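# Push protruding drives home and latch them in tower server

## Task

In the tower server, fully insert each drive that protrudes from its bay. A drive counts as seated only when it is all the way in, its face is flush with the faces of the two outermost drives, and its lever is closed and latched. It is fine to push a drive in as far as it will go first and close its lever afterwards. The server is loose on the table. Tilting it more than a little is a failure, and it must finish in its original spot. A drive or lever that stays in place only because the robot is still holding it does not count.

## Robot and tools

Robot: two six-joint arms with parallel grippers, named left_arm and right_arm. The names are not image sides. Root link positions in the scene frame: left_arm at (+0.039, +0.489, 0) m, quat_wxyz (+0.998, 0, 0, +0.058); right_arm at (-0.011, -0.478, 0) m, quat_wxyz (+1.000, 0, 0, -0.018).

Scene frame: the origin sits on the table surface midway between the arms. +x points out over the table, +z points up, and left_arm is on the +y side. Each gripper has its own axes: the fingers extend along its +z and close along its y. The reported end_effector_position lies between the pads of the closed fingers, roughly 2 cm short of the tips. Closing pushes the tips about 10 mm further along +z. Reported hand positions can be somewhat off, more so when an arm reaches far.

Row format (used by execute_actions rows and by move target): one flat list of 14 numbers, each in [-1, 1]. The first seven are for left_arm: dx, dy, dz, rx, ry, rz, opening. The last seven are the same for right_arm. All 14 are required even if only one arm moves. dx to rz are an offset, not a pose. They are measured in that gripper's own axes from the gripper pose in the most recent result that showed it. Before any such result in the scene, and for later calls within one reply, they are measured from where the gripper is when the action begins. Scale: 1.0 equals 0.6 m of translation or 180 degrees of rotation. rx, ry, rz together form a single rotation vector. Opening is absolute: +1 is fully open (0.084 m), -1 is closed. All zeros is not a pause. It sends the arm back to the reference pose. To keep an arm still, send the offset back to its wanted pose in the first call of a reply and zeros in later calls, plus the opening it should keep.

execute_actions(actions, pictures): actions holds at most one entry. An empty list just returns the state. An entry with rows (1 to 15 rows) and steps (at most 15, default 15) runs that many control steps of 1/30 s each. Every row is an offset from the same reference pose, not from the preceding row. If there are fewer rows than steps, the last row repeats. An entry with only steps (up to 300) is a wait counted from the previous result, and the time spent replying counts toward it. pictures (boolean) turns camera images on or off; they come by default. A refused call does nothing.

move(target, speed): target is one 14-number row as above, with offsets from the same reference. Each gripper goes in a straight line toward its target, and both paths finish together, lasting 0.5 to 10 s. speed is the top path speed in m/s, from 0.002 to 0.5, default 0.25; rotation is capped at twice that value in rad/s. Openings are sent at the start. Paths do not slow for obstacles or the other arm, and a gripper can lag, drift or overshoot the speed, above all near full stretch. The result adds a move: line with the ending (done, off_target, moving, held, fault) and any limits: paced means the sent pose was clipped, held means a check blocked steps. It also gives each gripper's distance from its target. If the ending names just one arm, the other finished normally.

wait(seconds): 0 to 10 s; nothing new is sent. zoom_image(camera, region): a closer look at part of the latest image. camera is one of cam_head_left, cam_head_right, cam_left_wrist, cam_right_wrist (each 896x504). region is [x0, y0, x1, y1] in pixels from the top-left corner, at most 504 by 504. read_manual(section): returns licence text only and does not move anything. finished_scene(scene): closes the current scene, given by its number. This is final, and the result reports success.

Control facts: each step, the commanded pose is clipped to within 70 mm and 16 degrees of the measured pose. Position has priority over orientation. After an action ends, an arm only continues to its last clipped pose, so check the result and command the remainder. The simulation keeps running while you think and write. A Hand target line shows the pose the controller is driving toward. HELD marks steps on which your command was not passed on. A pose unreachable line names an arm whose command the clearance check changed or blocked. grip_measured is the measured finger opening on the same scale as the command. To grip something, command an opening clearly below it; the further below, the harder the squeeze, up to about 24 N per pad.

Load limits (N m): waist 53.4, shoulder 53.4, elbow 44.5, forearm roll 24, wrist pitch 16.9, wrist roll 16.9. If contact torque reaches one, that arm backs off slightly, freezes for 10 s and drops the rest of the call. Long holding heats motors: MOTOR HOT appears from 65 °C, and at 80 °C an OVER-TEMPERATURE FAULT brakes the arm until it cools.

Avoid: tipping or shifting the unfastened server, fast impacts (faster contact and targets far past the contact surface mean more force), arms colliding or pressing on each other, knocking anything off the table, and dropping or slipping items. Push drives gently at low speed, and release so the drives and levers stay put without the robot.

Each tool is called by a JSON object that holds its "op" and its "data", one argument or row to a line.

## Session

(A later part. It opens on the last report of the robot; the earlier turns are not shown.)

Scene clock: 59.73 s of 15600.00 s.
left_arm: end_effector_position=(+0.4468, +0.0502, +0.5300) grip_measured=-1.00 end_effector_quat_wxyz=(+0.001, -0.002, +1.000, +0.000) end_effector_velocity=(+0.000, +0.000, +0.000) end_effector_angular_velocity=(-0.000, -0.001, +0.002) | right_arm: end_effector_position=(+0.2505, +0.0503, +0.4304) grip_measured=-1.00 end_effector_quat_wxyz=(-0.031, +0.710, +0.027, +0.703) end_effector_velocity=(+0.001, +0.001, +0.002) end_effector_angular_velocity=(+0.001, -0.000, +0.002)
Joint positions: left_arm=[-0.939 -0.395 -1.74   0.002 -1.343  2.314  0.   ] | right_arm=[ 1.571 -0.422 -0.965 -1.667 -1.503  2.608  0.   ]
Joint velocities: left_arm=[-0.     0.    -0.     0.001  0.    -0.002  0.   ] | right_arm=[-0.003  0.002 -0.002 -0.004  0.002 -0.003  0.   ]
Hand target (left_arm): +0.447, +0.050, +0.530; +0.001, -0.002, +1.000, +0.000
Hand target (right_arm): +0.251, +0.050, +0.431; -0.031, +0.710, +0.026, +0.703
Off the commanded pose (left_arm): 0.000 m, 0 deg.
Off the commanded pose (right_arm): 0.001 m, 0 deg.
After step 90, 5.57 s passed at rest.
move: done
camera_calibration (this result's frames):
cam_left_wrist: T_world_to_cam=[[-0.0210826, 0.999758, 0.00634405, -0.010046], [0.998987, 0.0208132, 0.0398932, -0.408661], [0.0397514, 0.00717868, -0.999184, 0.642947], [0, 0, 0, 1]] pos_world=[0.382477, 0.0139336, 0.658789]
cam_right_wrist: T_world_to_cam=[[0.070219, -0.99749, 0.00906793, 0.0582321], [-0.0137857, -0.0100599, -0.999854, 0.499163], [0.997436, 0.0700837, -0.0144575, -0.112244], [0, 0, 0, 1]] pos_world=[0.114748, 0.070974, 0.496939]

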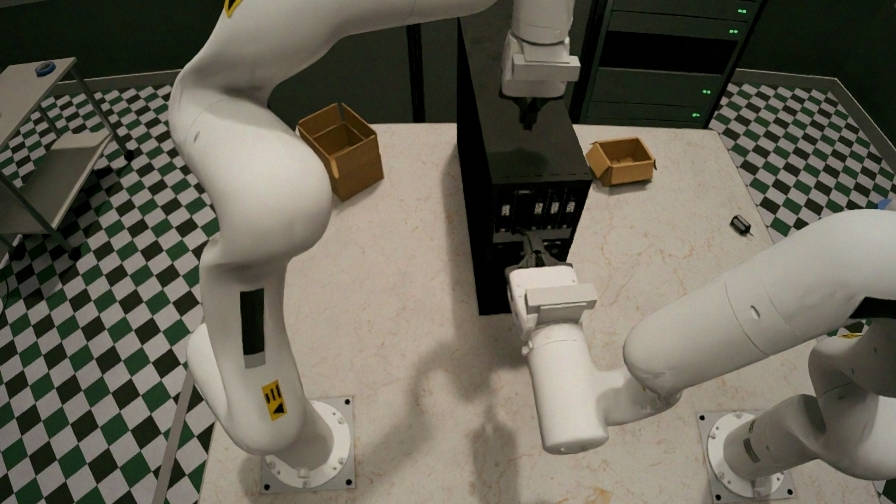

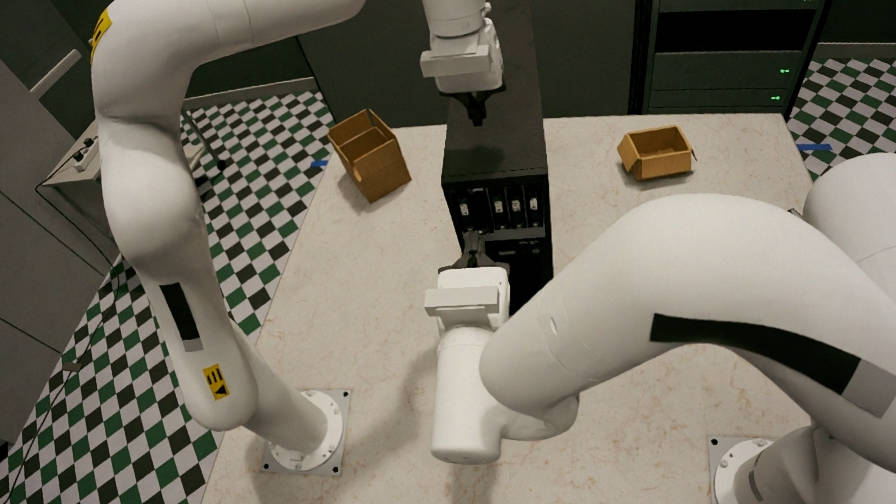

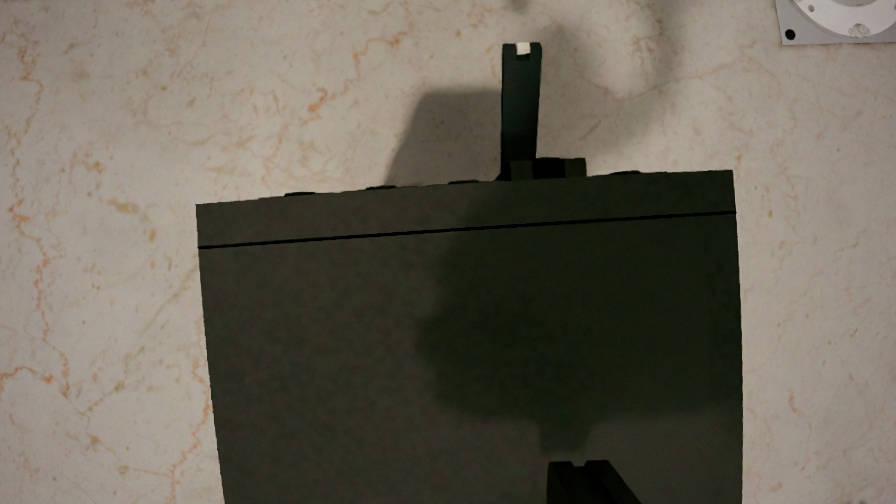

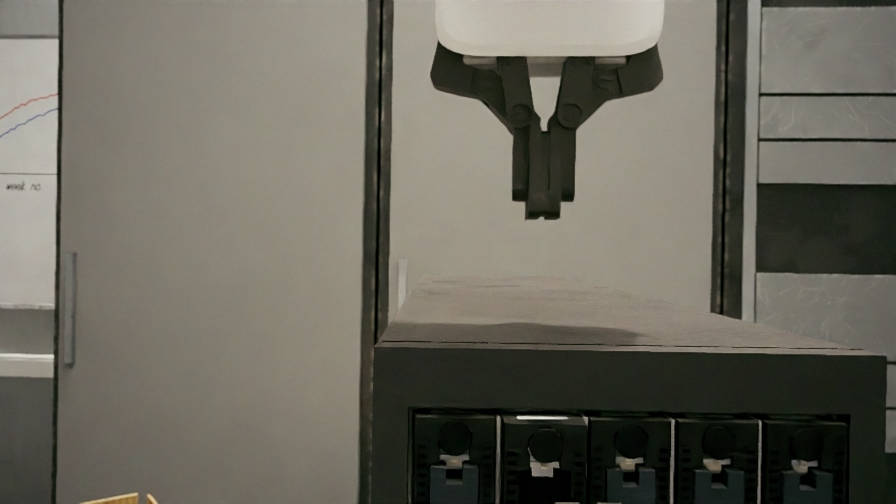

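{"op": "move", "data": {
  "target": [0, 0, 0, 0, 0, 0, -1, 0, 0, 0, 0, 0, -0.5, -1],
  "speed": 0.2
}}

Scene clock: 64.80 s of 15600.00 s.
left_arm: end_effector_position=(+0.4468, +0.0502, +0.5300) grip_measured=-1.00 end_effector_quat_wxyz=(+0.001, -0.002, +1.000, +0.000) end_effector_velocity=(-0.000, +0.000, +0.001) end_effector_angular_velocity=(-0.001, -0.000, +0.001) | right_arm: end_effector_position=(+0.2505, +0.0503, +0.4304) grip_measured=-1.00 end_effector_quat_wxyz=(+0.475, +0.483, +0.520, +0.520) end_effector_velocity=(-0.000, -0.000, +0.000) end_effector_angular_velocity=(-0.008, -0.001, -0.000)
Joint positions: left_arm=[-0.939 -0.395 -1.74   0.002 -1.343  2.314  0.   ] | right_arm=[ 1.571 -0.422 -0.965 -1.667 -1.503  1.038  0.   ]
Joint velocities: left_arm=[ 0.     0.001  0.    -0.001  0.    -0.001  0.   ] | right_arm=[ 0.     0.    -0.     0.    -0.    -0.008  0.   ]
Hand target (left_arm): +0.447, +0.050, +0.530; +0.001, -0.002, +1.000, +0.000
Hand target (right_arm): +0.250, +0.050, +0.430; +0.475, +0.483, +0.521, +0.519
Off the commanded pose (left_arm): 0.000 m, 0 deg.
Off the commanded pose (right_arm): 0.000 m, 0 deg.
move: done
camera_calibration (this result's frames):
cam_left_wrist: T_world_to_cam=[[-0.0210826, 0.999758, 0.00634408, -0.0100459], [0.998987, 0.0208132, 0.0398931, -0.408661], [0.0397513, 0.0071787, -0.999184, 0.642947], [0, 0, 0, 1]] pos_world=[0.382477, 0.0139335, 0.658789]
cam_right_wrist: T_world_to_cam=[[-0.00348411, 0.00801131, 0.999962, -0.400375], [0.0756372, -0.997101, 0.00825193, 0.0924626], [0.997129, 0.0756631, 0.00286806, -0.119905], [0, 0, 0, 1]] pos_world=[0.111173, 0.104475, 0.399941]

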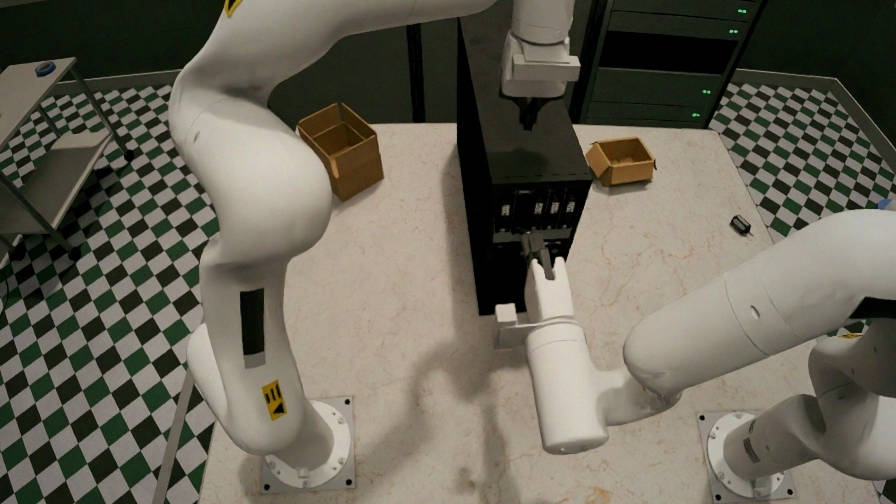

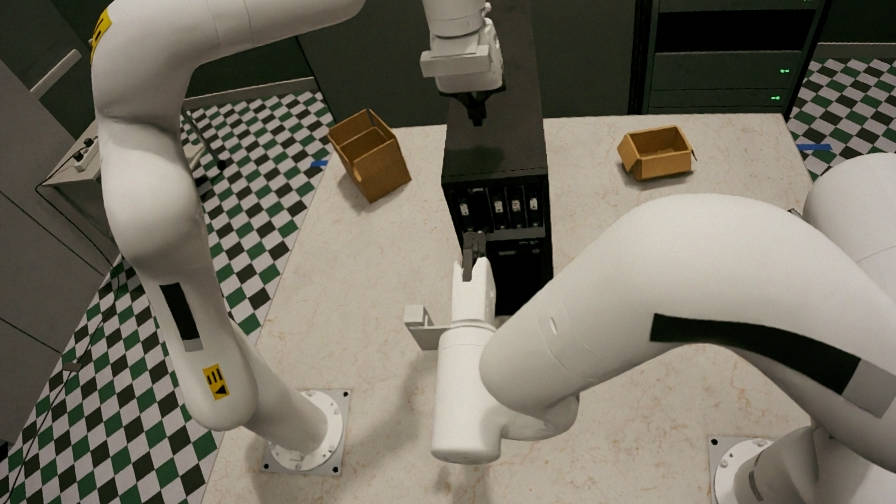

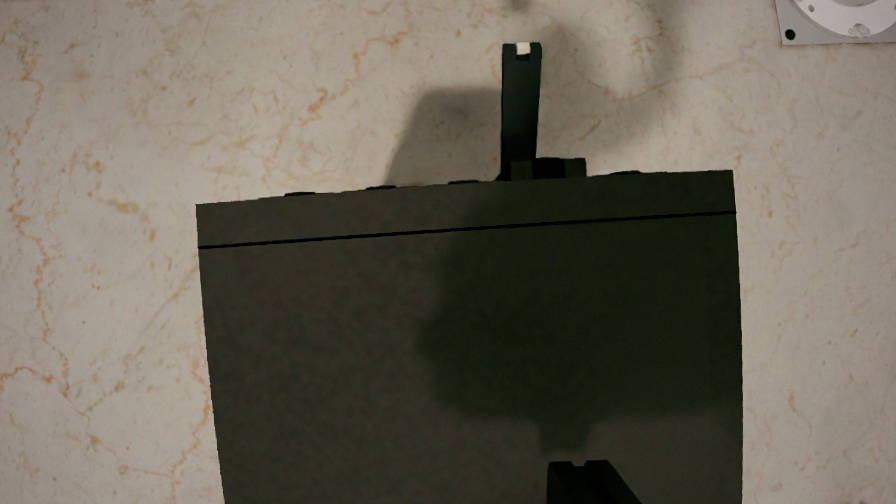

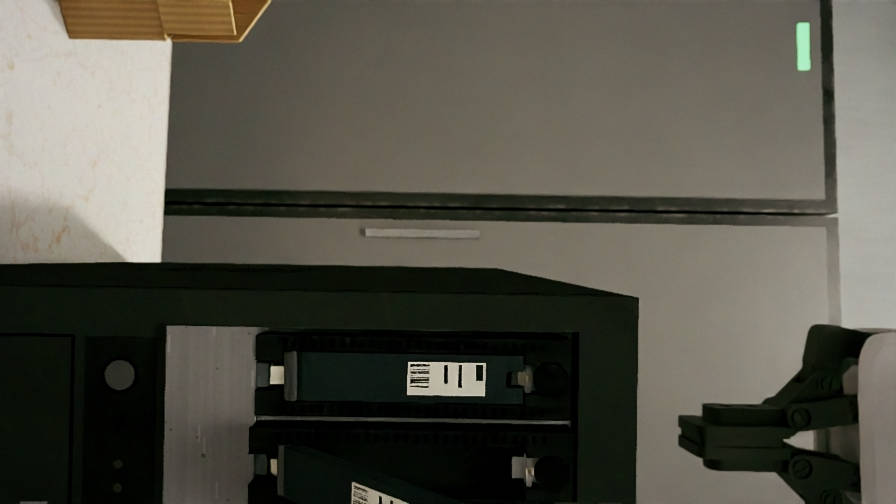

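{"op": "move", "data": {
  "target": [0, 0, 0, 0, 0, 0, -1, 0, 0, 0.085, 0, 0, 0, -1],
  "speed": 0.06
}}

Scene clock: 67.37 s of 15600.00 s.
left_arm: end_effector_position=(+0.4468, +0.0502, +0.5300) grip_measured=-1.00 end_effector_quat_wxyz=(+0.001, -0.002, +1.000, +0.000) end_effector_velocity=(+0.000, +0.000, +0.001) end_effector_angular_velocity=(-0.000, -0.001, -0.001) | right_arm: end_effector_position=(+0.3012, +0.0545, +0.4302) grip_measured=-1.00 end_effector_quat_wxyz=(+0.475, +0.483, +0.520, +0.520) end_effector_velocity=(+0.001, +0.001, -0.001) end_effector_angular_velocity=(-0.001, +0.001, +0.001)
Joint positions: left_arm=[-0.939 -0.395 -1.74   0.002 -1.343  2.314  0.   ] | right_arm=[ 1.473 -0.44  -0.99  -1.751 -1.452  1.038  0.   ]
Joint velocities: left_arm=[-0.     0.001 -0.     0.001 -0.     0.001  0.   ] | right_arm=[-0.002 -0.001 -0.001 -0.002  0.002  0.     0.   ]
Hand target (left_arm): +0.447, +0.050, +0.530; +0.001, -0.002, +1.000, +0.000
Hand target (right_arm): +0.301, +0.054, +0.430; +0.475, +0.483, +0.520, +0.520
Off the commanded pose (left_arm): 0.000 m, 0 deg.
Off the commanded pose (right_arm): 0.000 m, 0 deg.
move: done
camera_calibration (this result's frames):
cam_left_wrist: T_world_to_cam=[[-0.0210826, 0.999758, 0.00634416, -0.0100461], [0.998987, 0.0208132, 0.039893, -0.408661], [0.0397513, 0.00717878, -0.999184, 0.642947], [0, 0, 0, 1]] pos_world=[0.382477, 0.0139336, 0.658789]
cam_right_wrist: T_world_to_cam=[[-0.00400254, 0.00795423, 0.99996, -0.399885], [0.0757124, -0.997096, 0.0082345, 0.0927969], [0.997122, 0.0757424, 0.00338868, -0.171015], [0, 0, 0, 1]] pos_world=[0.161896, 0.108661, 0.399685]

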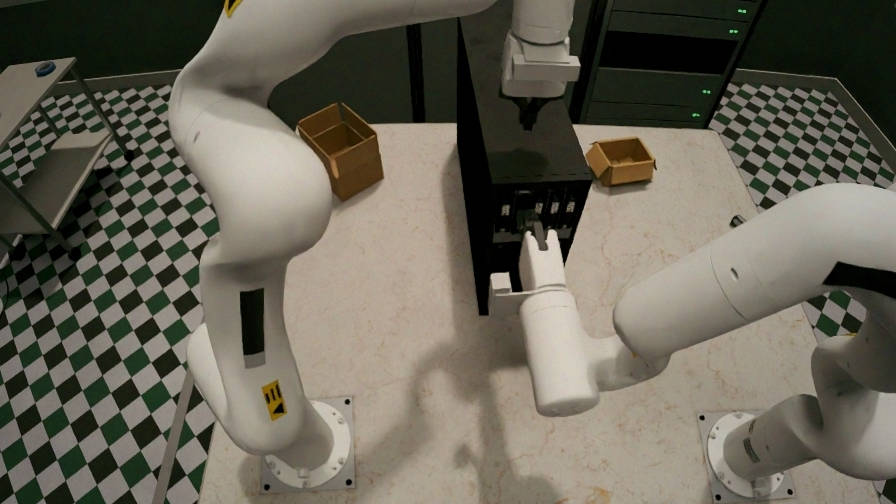

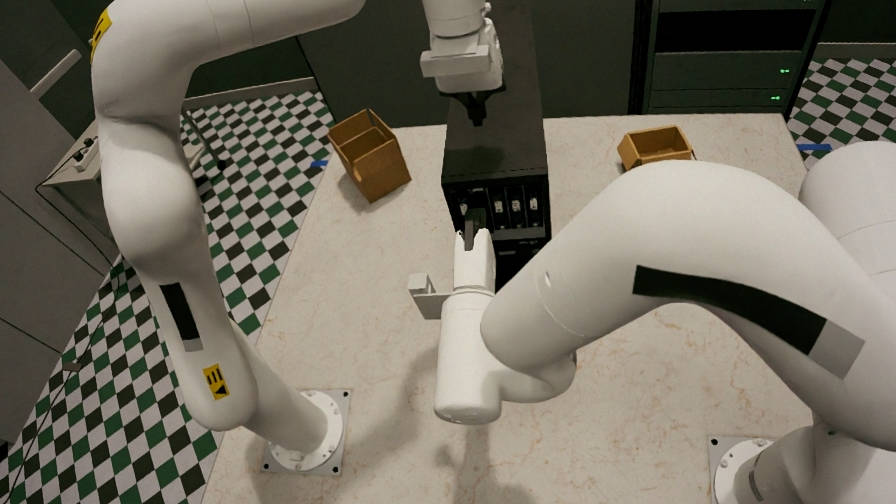

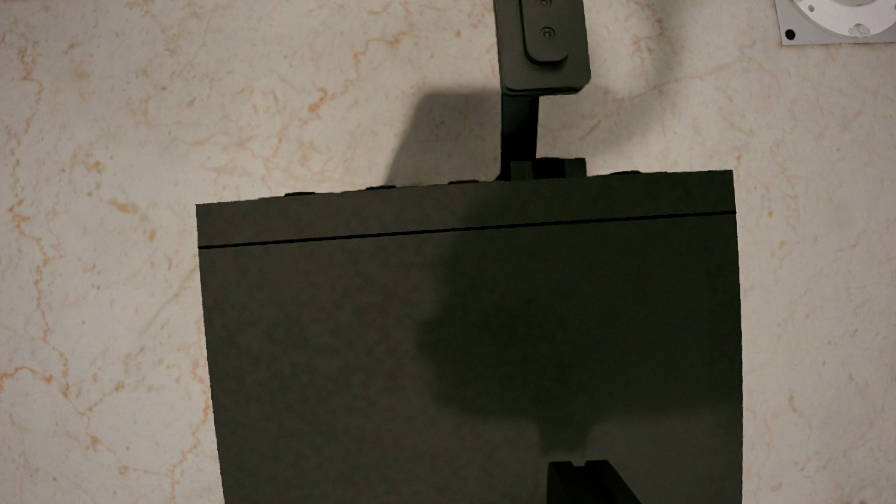

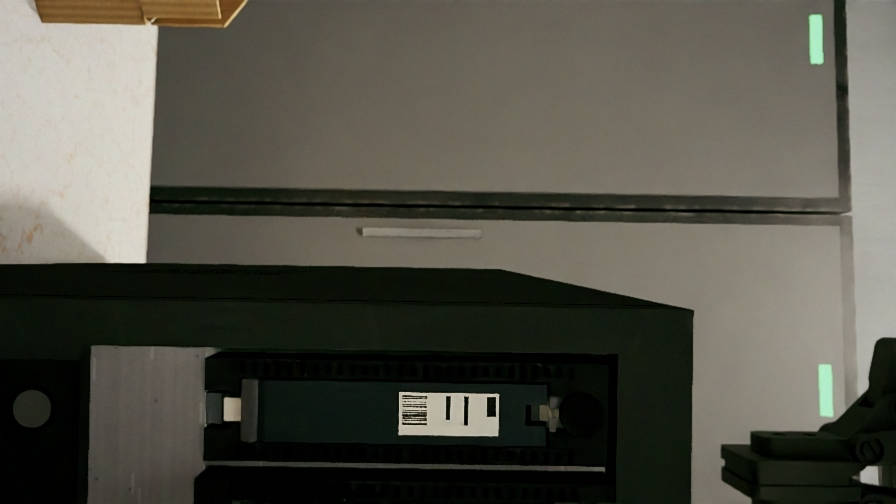

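The finger is lined up over drive 2's carrier and clear of the lever tip. I'll close the gap slowly.

{"op": "move", "data": {
  "target": [0, 0, 0, 0, 0, 0, -1, 0, 0, 0.03, 0, 0, 0, -1],
  "speed": 0.03
}}

Scene clock: 70.03 s of 15600.00 s.
left_arm: end_effector_position=(+0.4468, +0.0502, +0.5300) grip_measured=-1.00 end_effector_quat_wxyz=(+0.001, -0.002, +1.000, +0.000) end_effector_velocity=(+0.000, -0.000, +0.000) end_effector_angular_velocity=(-0.000, -0.001, -0.002) | right_arm: end_effector_position=(+0.3190, +0.0559, +0.4302) grip_measured=-1.00 end_effector_quat_wxyz=(+0.475, +0.483, +0.520, +0.520) end_effector_velocity=(-0.000, +0.001, -0.000) end_effector_angular_velocity=(+0.000, +0.001, +0.003)
Joint positions: left_arm=[-0.939 -0.395 -1.74   0.002 -1.343  2.314  0.   ] | right_arm=[ 1.439 -0.449 -1.003 -1.779 -1.434  1.038  0.   ]
Joint velocities: left_arm=[-0.    -0.    -0.001  0.     0.     0.002  0.   ] | right_arm=[ 0.001 -0.001 -0.001 -0.001  0.002  0.     0.   ]
Hand target (left_arm): +0.447, +0.050, +0.530; +0.001, -0.002, +1.000, +0.000
Hand target (right_arm): +0.319, +0.056, +0.430; +0.475, +0.483, +0.520, +0.520
Off the commanded pose (left_arm): 0.000 m, 0 deg.
Off the commanded pose (right_arm): 0.000 m, 0 deg.
move: done
camera_calibration (this result's frames):
cam_left_wrist: T_world_to_cam=[[-0.0210825, 0.999758, 0.00634426, -0.0100462], [0.998987, 0.0208131, 0.0398931, -0.408661], [0.0397514, 0.00717888, -0.999184, 0.642947], [0, 0, 0, 1]] pos_world=[0.382477, 0.0139336, 0.658789]
cam_right_wrist: T_world_to_cam=[[-0.00417816, 0.00794476, 0.99996, -0.399705], [0.0757458, -0.997093, 0.00823848, 0.0929075], [0.997118, 0.0757772, 0.00356423, -0.188996], [0, 0, 0, 1]] pos_world=[0.179744, 0.110135, 0.399598]

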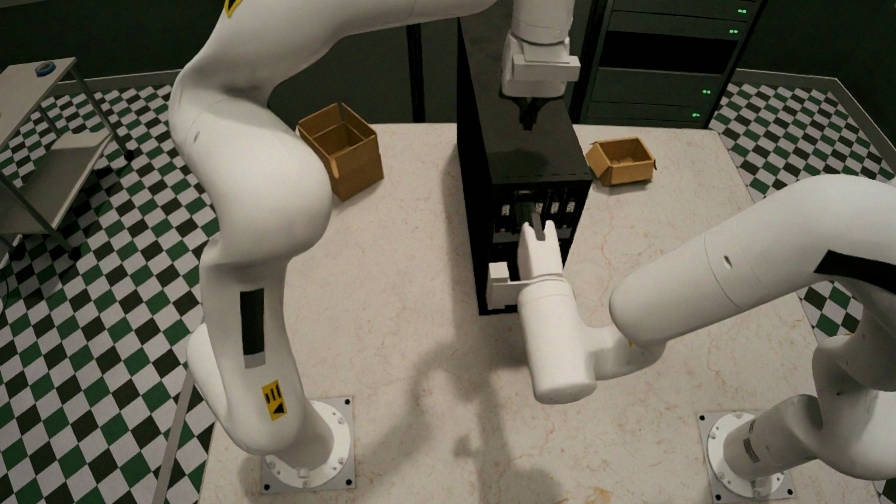

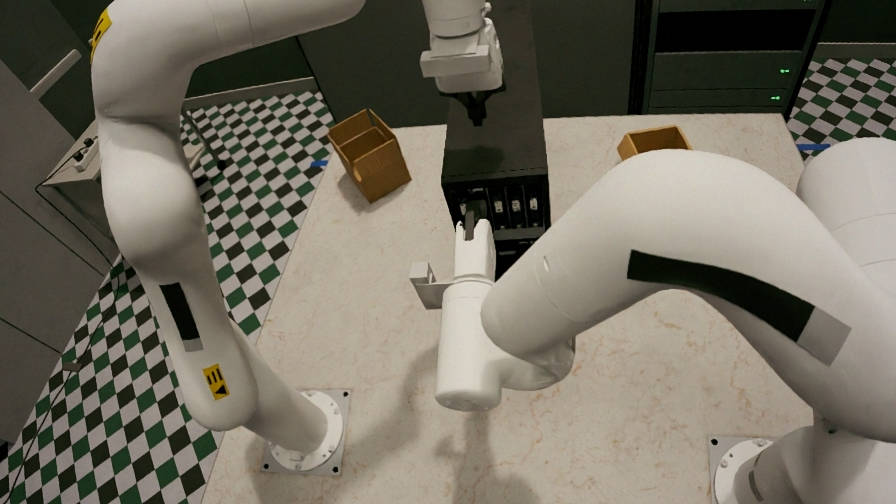

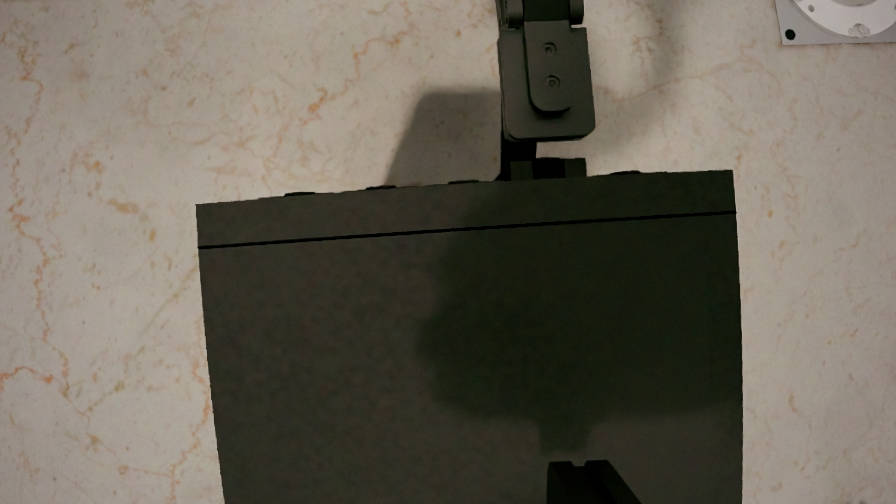

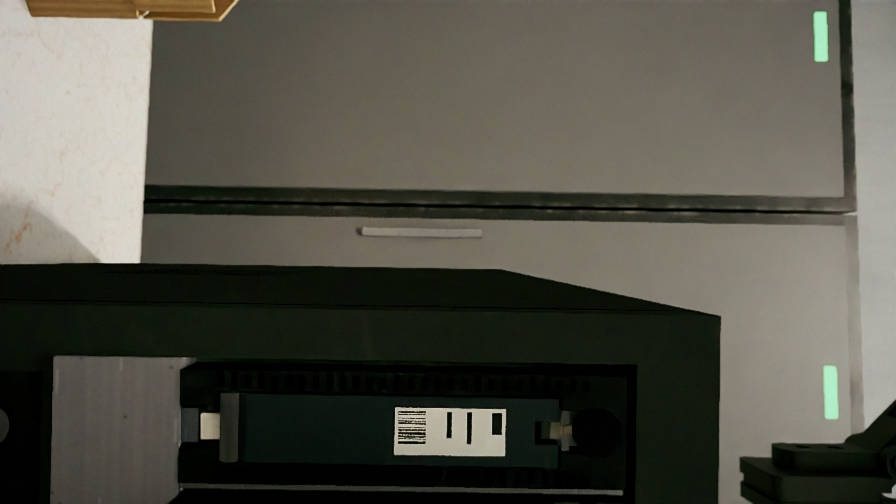

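{"op": "move", "data": {
  "target": [0, 0, 0, 0, 0, 0, -1, 0, 0, 0.03, 0, 0, 0, -1],
  "speed": 0.015
}}

Scene clock: 72.30 s of 15600.00 s.
left_arm: end_effector_position=(+0.4468, +0.0502, +0.5300) grip_measured=-1.00 end_effector_quat_wxyz=(+0.001, -0.002, +1.000, +0.000) end_effector_velocity=(+0.000, -0.000, -0.000) end_effector_angular_velocity=(-0.000, +0.000, +0.002) | right_arm: end_effector_position=(+0.3360, +0.0577, +0.4302) grip_measured=-1.00 end_effector_quat_wxyz=(+0.475, +0.482, +0.520, +0.520) end_effector_velocity=(-0.001, +0.002, +0.000) end_effector_angular_velocity=(+0.002, +0.002, +0.005)
Joint positions: left_arm=[-0.939 -0.395 -1.74   0.002 -1.343  2.314  0.   ] | right_arm=[ 1.408 -0.458 -1.016 -1.807 -1.417  1.037  0.   ]
Joint velocities: left_arm=[-0.    -0.001 -0.    -0.     0.    -0.002  0.   ] | right_arm=[ 0.001  0.    -0.002 -0.002  0.004  0.     0.   ]
Hand target (left_arm): +0.447, +0.050, +0.530; +0.001, -0.002, +1.000, +0.000
Hand target (right_arm): +0.337, +0.057, +0.430; +0.475, +0.483, +0.520, +0.520
Off the commanded pose (left_arm): 0.000 m, 0 deg.
Off the commanded pose (right_arm): 0.001 m, 0 deg.
move: done
camera_calibration (this result's frames):
cam_left_wrist: T_world_to_cam=[[-0.0210826, 0.999758, 0.00634421, -0.0100462], [0.998987, 0.0208132, 0.0398932, -0.408661], [0.0397515, 0.00717884, -0.999184, 0.642947], [0, 0, 0, 1]] pos_world=[0.382477, 0.0139337, 0.658789]
cam_right_wrist: T_world_to_cam=[[-0.00512096, 0.00815782, 0.999954, -0.399377], [0.0767816, -0.997011, 0.00852703, 0.09286], [0.997035, 0.0768217, 0.00447929, -0.206447], [0, 0, 0, 1]] pos_world=[0.19666, 0.1117, 0.399491]

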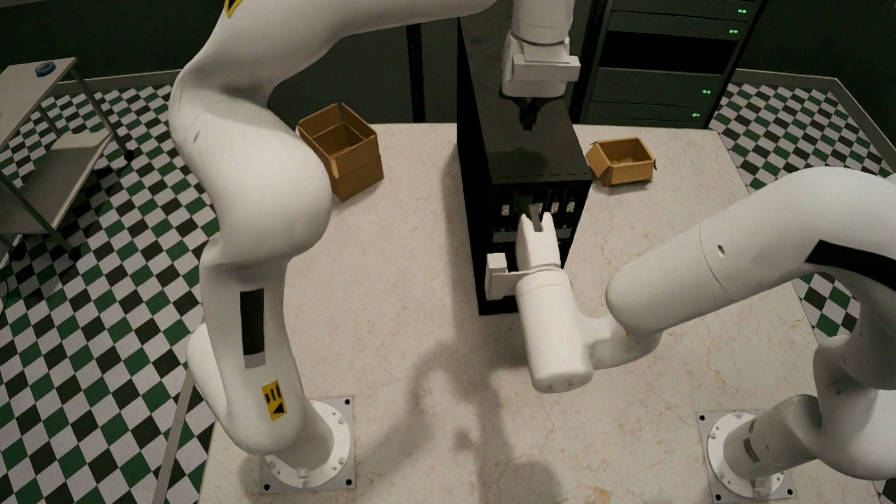

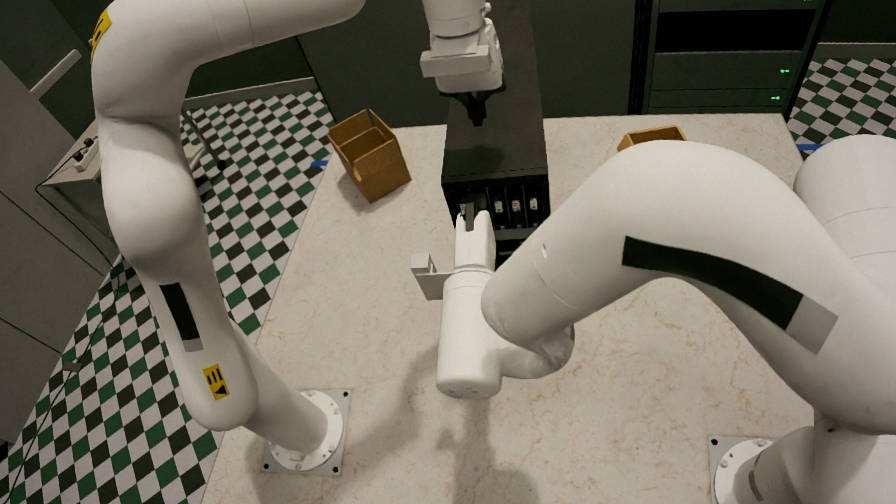

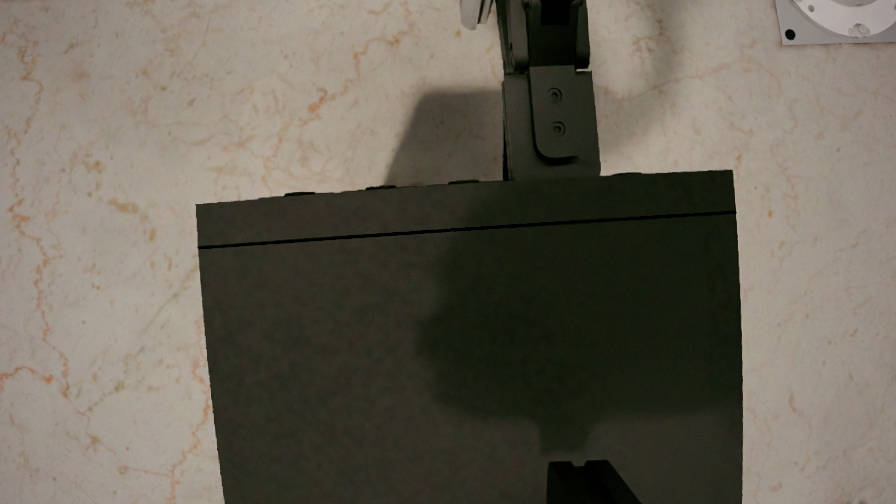

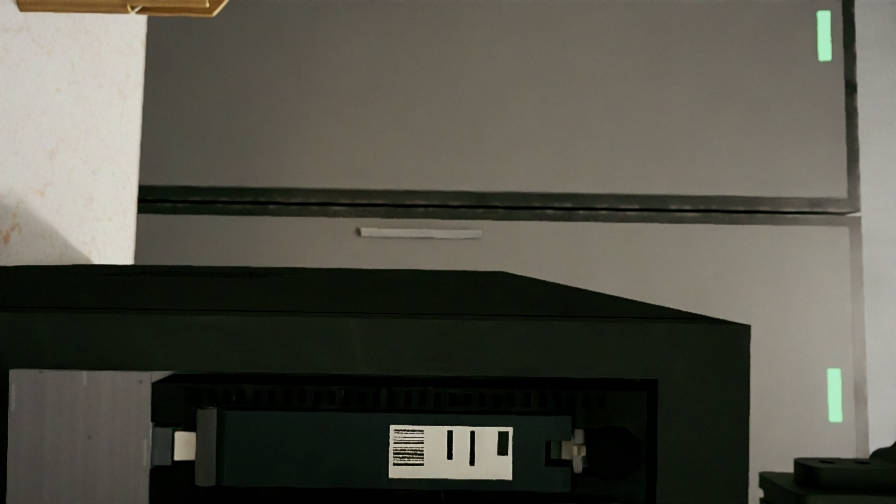

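{"op": "move", "data": {
  "target": [0, 0, 0, 0, 0, 0, -1, 0, 0, 0.008, 0, 0, 0, -1],
  "speed": 0.01
}}

Scene clock: 74.10 s of 15600.00 s.
left_arm: end_effector_position=(+0.4468, +0.0502, +0.5300) grip_measured=-1.00 end_effector_quat_wxyz=(+0.001, -0.002, +1.000, +0.000) end_effector_velocity=(-0.000, +0.000, +0.000) end_effector_angular_velocity=(-0.000, +0.000, -0.000) | right_arm: end_effector_position=(+0.3380, +0.0598, +0.4303) grip_measured=-1.00 end_effector_quat_wxyz=(+0.474, +0.481, +0.521, +0.521) end_effector_velocity=(-0.001, +0.001, +0.000) end_effector_angular_velocity=(-0.000, +0.000, +0.003)
Joint positions: left_arm=[-0.939 -0.395 -1.74   0.002 -1.343  2.314  0.   ] | right_arm=[ 1.404 -0.461 -1.02  -1.815 -1.413  1.037  0.   ]
Joint velocities: left_arm=[ 0.     0.     0.    -0.    -0.     0.001  0.   ] | right_arm=[ 0.002  0.001  0.001 -0.001  0.001 -0.     0.   ]
Hand target (left_arm): +0.447, +0.050, +0.530; +0.001, -0.002, +1.000, +0.000
Hand target (right_arm): +0.341, +0.058, +0.430; +0.475, +0.482, +0.520, +0.520
Off the commanded pose (left_arm): 0.000 m, 0 deg.
Off the commanded pose (right_arm): 0.003 m, 0 deg.
move: done
camera_calibration (this result's frames):
cam_left_wrist: T_world_to_cam=[[-0.0210825, 0.999758, 0.0063443, -0.0100462], [0.998987, 0.0208131, 0.0398932, -0.408661], [0.0397515, 0.00717893, -0.999184, 0.642947], [0, 0, 0, 1]] pos_world=[0.382477, 0.0139336, 0.658789]
cam_right_wrist: T_world_to_cam=[[-0.00547159, 0.00813107, 0.999952, -0.3993], [0.0815396, -0.996633, 0.00855026, 0.0931656], [0.996655, 0.0815825, 0.00479016, -0.208922], [0, 0, 0, 1]] pos_world=[0.198442, 0.113143, 0.399485]

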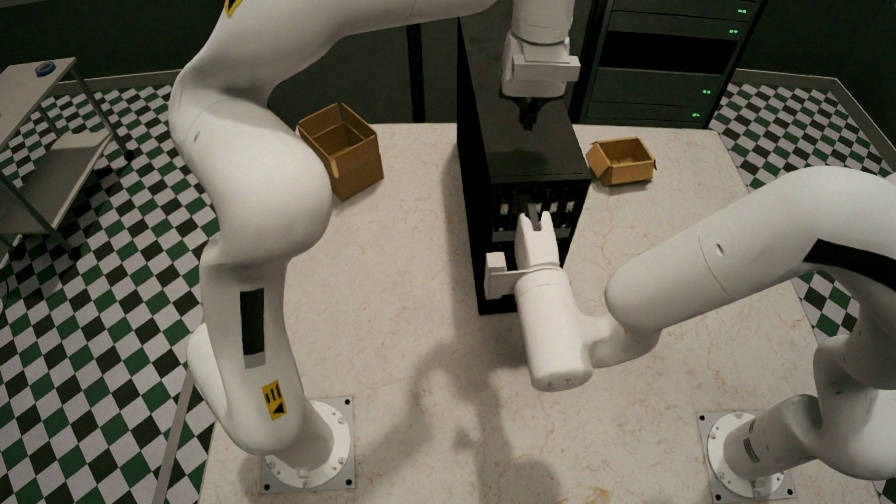

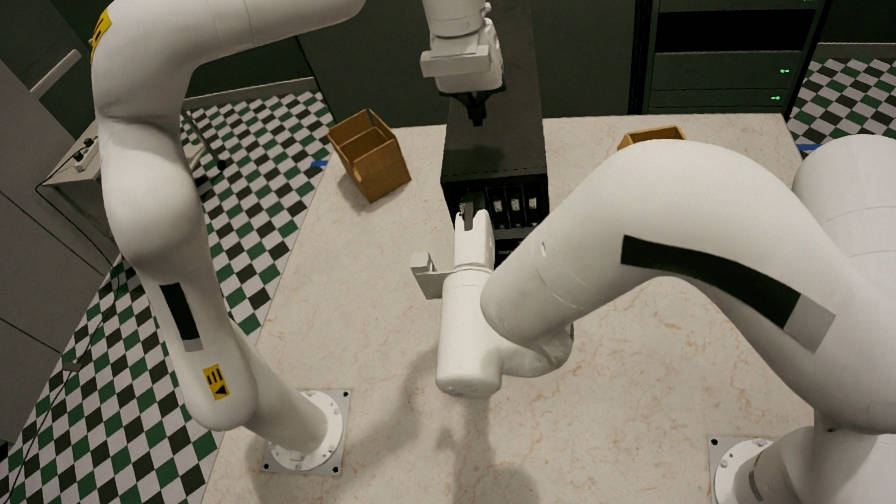

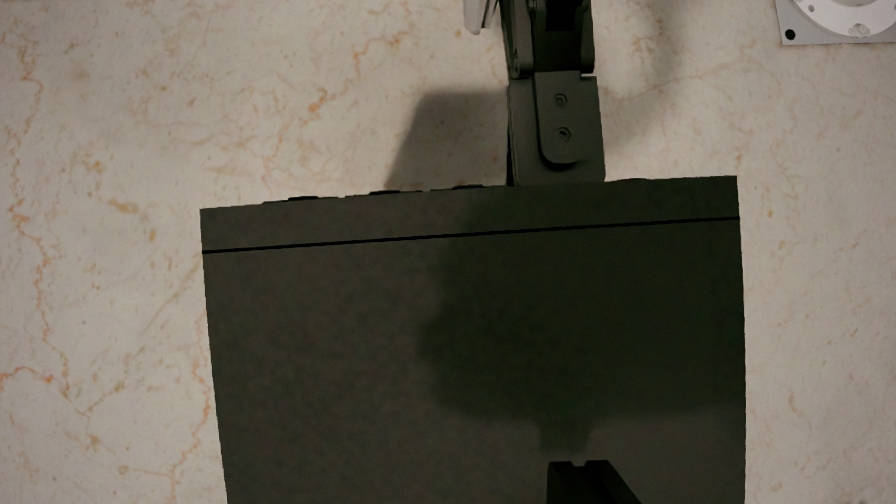

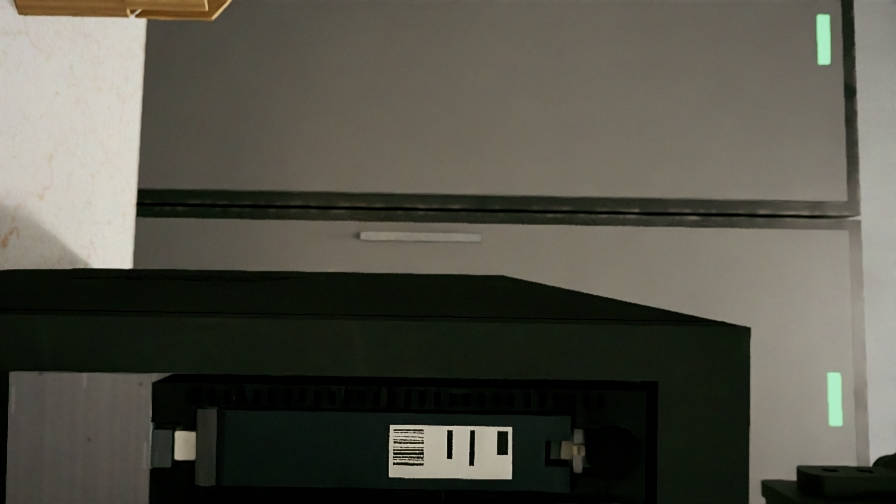

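The top view shows the server itself has shifted. The front corners moved about 5–7 px in +x and about 4 px in +y, and the hand slid sideways. The drive had evidently bottomed out, so I was pushing the whole chassis. I'll back off now and measure the displacement.

{"op": "move", "data": {
  "target": [0, 0, 0, 0, 0, 0, -1, 0, 0, -0.05, 0, 0, 0, -1],
  "speed": 0.05
}}

Scene clock: 76.93 s of 15600.00 s.
left_arm: end_effector_position=(+0.4468, +0.0502, +0.5300) grip_measured=-1.00 end_effector_quat_wxyz=(+0.001, -0.002, +1.000, +0.000) end_effector_velocity=(-0.000, -0.000, +0.001) end_effector_angular_velocity=(-0.001, -0.000, +0.001) | right_arm: end_effector_position=(+0.3083, +0.0571, +0.4303) grip_measured=-1.00 end_effector_quat_wxyz=(+0.474, +0.481, +0.521, +0.521) end_effector_velocity=(-0.001, -0.000, +0.001) end_effector_angular_velocity=(+0.002, -0.000, -0.000)
Joint positions: left_arm=[-0.939 -0.395 -1.74   0.002 -1.343  2.314  0.   ] | right_arm=[ 1.46  -0.445 -0.997 -1.768 -1.443  1.038  0.   ]
Joint velocities: left_arm=[-0.     0.001 -0.    -0.001  0.    -0.001  0.   ] | right_arm=[ 0.003  0.001  0.001  0.002 -0.002  0.001  0.   ]
Hand target (left_arm): +0.447, +0.050, +0.530; +0.001, -0.002, +1.000, +0.000
Hand target (right_arm): +0.308, +0.057, +0.430; +0.474, +0.481, +0.521, +0.521
Off the commanded pose (left_arm): 0.000 m, 0 deg.
Off the commanded pose (right_arm): 0.000 m, 0 deg.
move: done
camera_calibration (this result's frames):
cam_left_wrist: T_world_to_cam=[[-0.0210825, 0.999758, 0.00634436, -0.0100463], [0.998987, 0.0208131, 0.0398933, -0.408661], [0.0397515, 0.00717898, -0.999184, 0.642947], [0, 0, 0, 1]] pos_world=[0.382477, 0.0139336, 0.658789]
cam_right_wrist: T_world_to_cam=[[-0.00514865, 0.00813622, 0.999954, -0.39961], [0.0814971, -0.996637, 0.00852885, 0.0929905], [0.99666, 0.0815372, 0.00446826, -0.178911], [0, 0, 0, 1]] pos_world=[0.168678, 0.110517, 0.399598]

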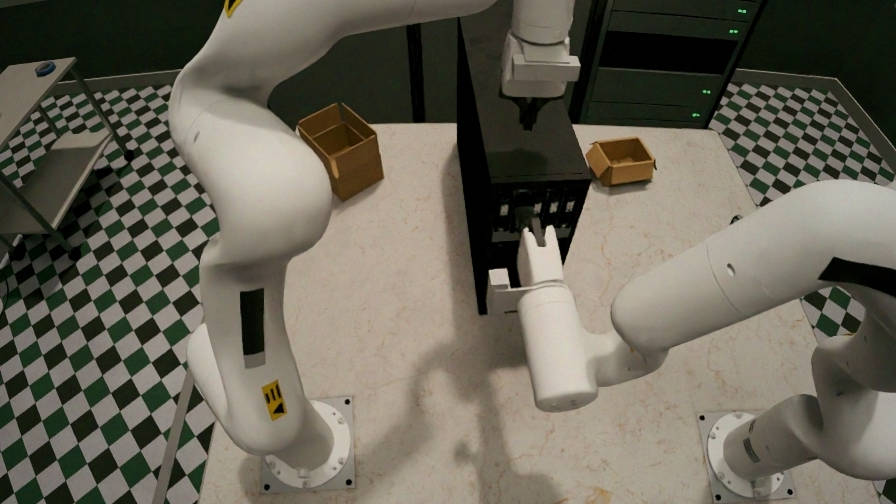

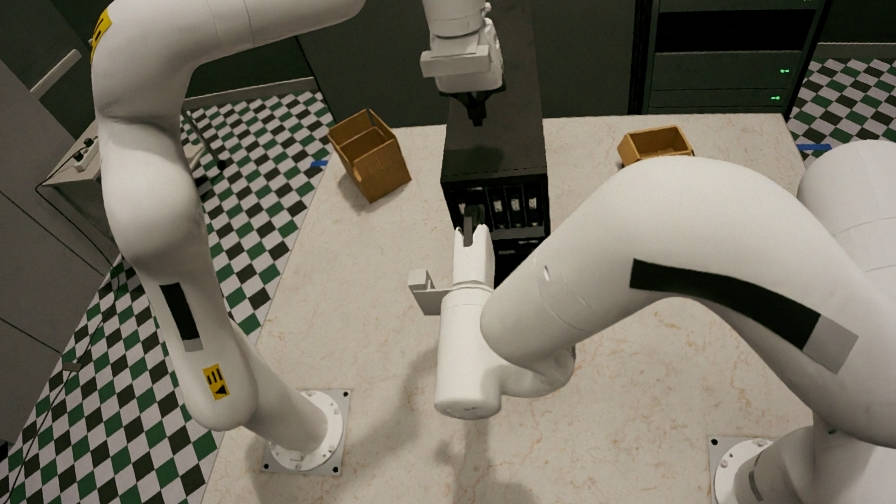

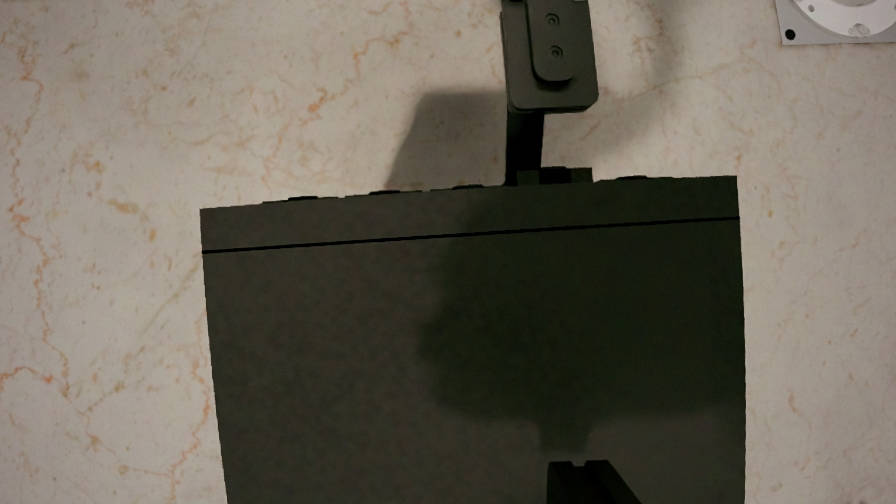

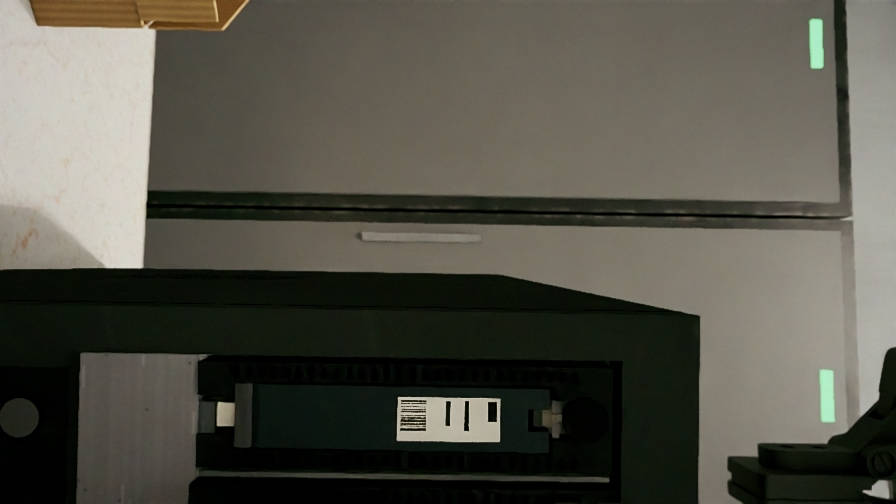

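{"op": "zoom_image", "data": {
  "camera": "cam_left_wrist",
  "region": [186, 195, 226, 215]
}}

{"op": "zoom_image", "data": {
  "camera": "cam_left_wrist",
  "region": [706, 165, 746, 185]
}}

Region (186, 195, 226, 215) of cam_left_wrist's 896x504 image, scaled by 12.600, with more detail than that image has.

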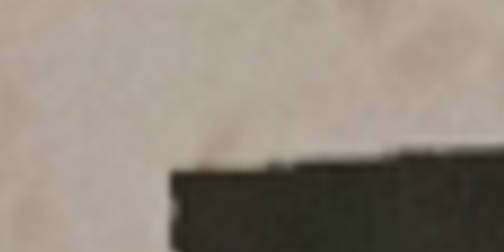

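Region (706, 165, 746, 185) of cam_left_wrist's 896x504 image, scaled by 12.600, with more detail than that image has.

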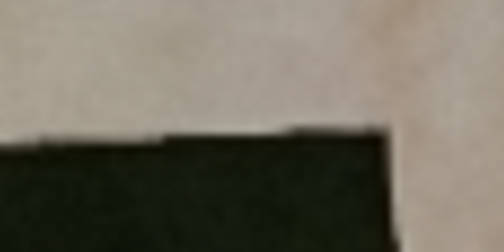

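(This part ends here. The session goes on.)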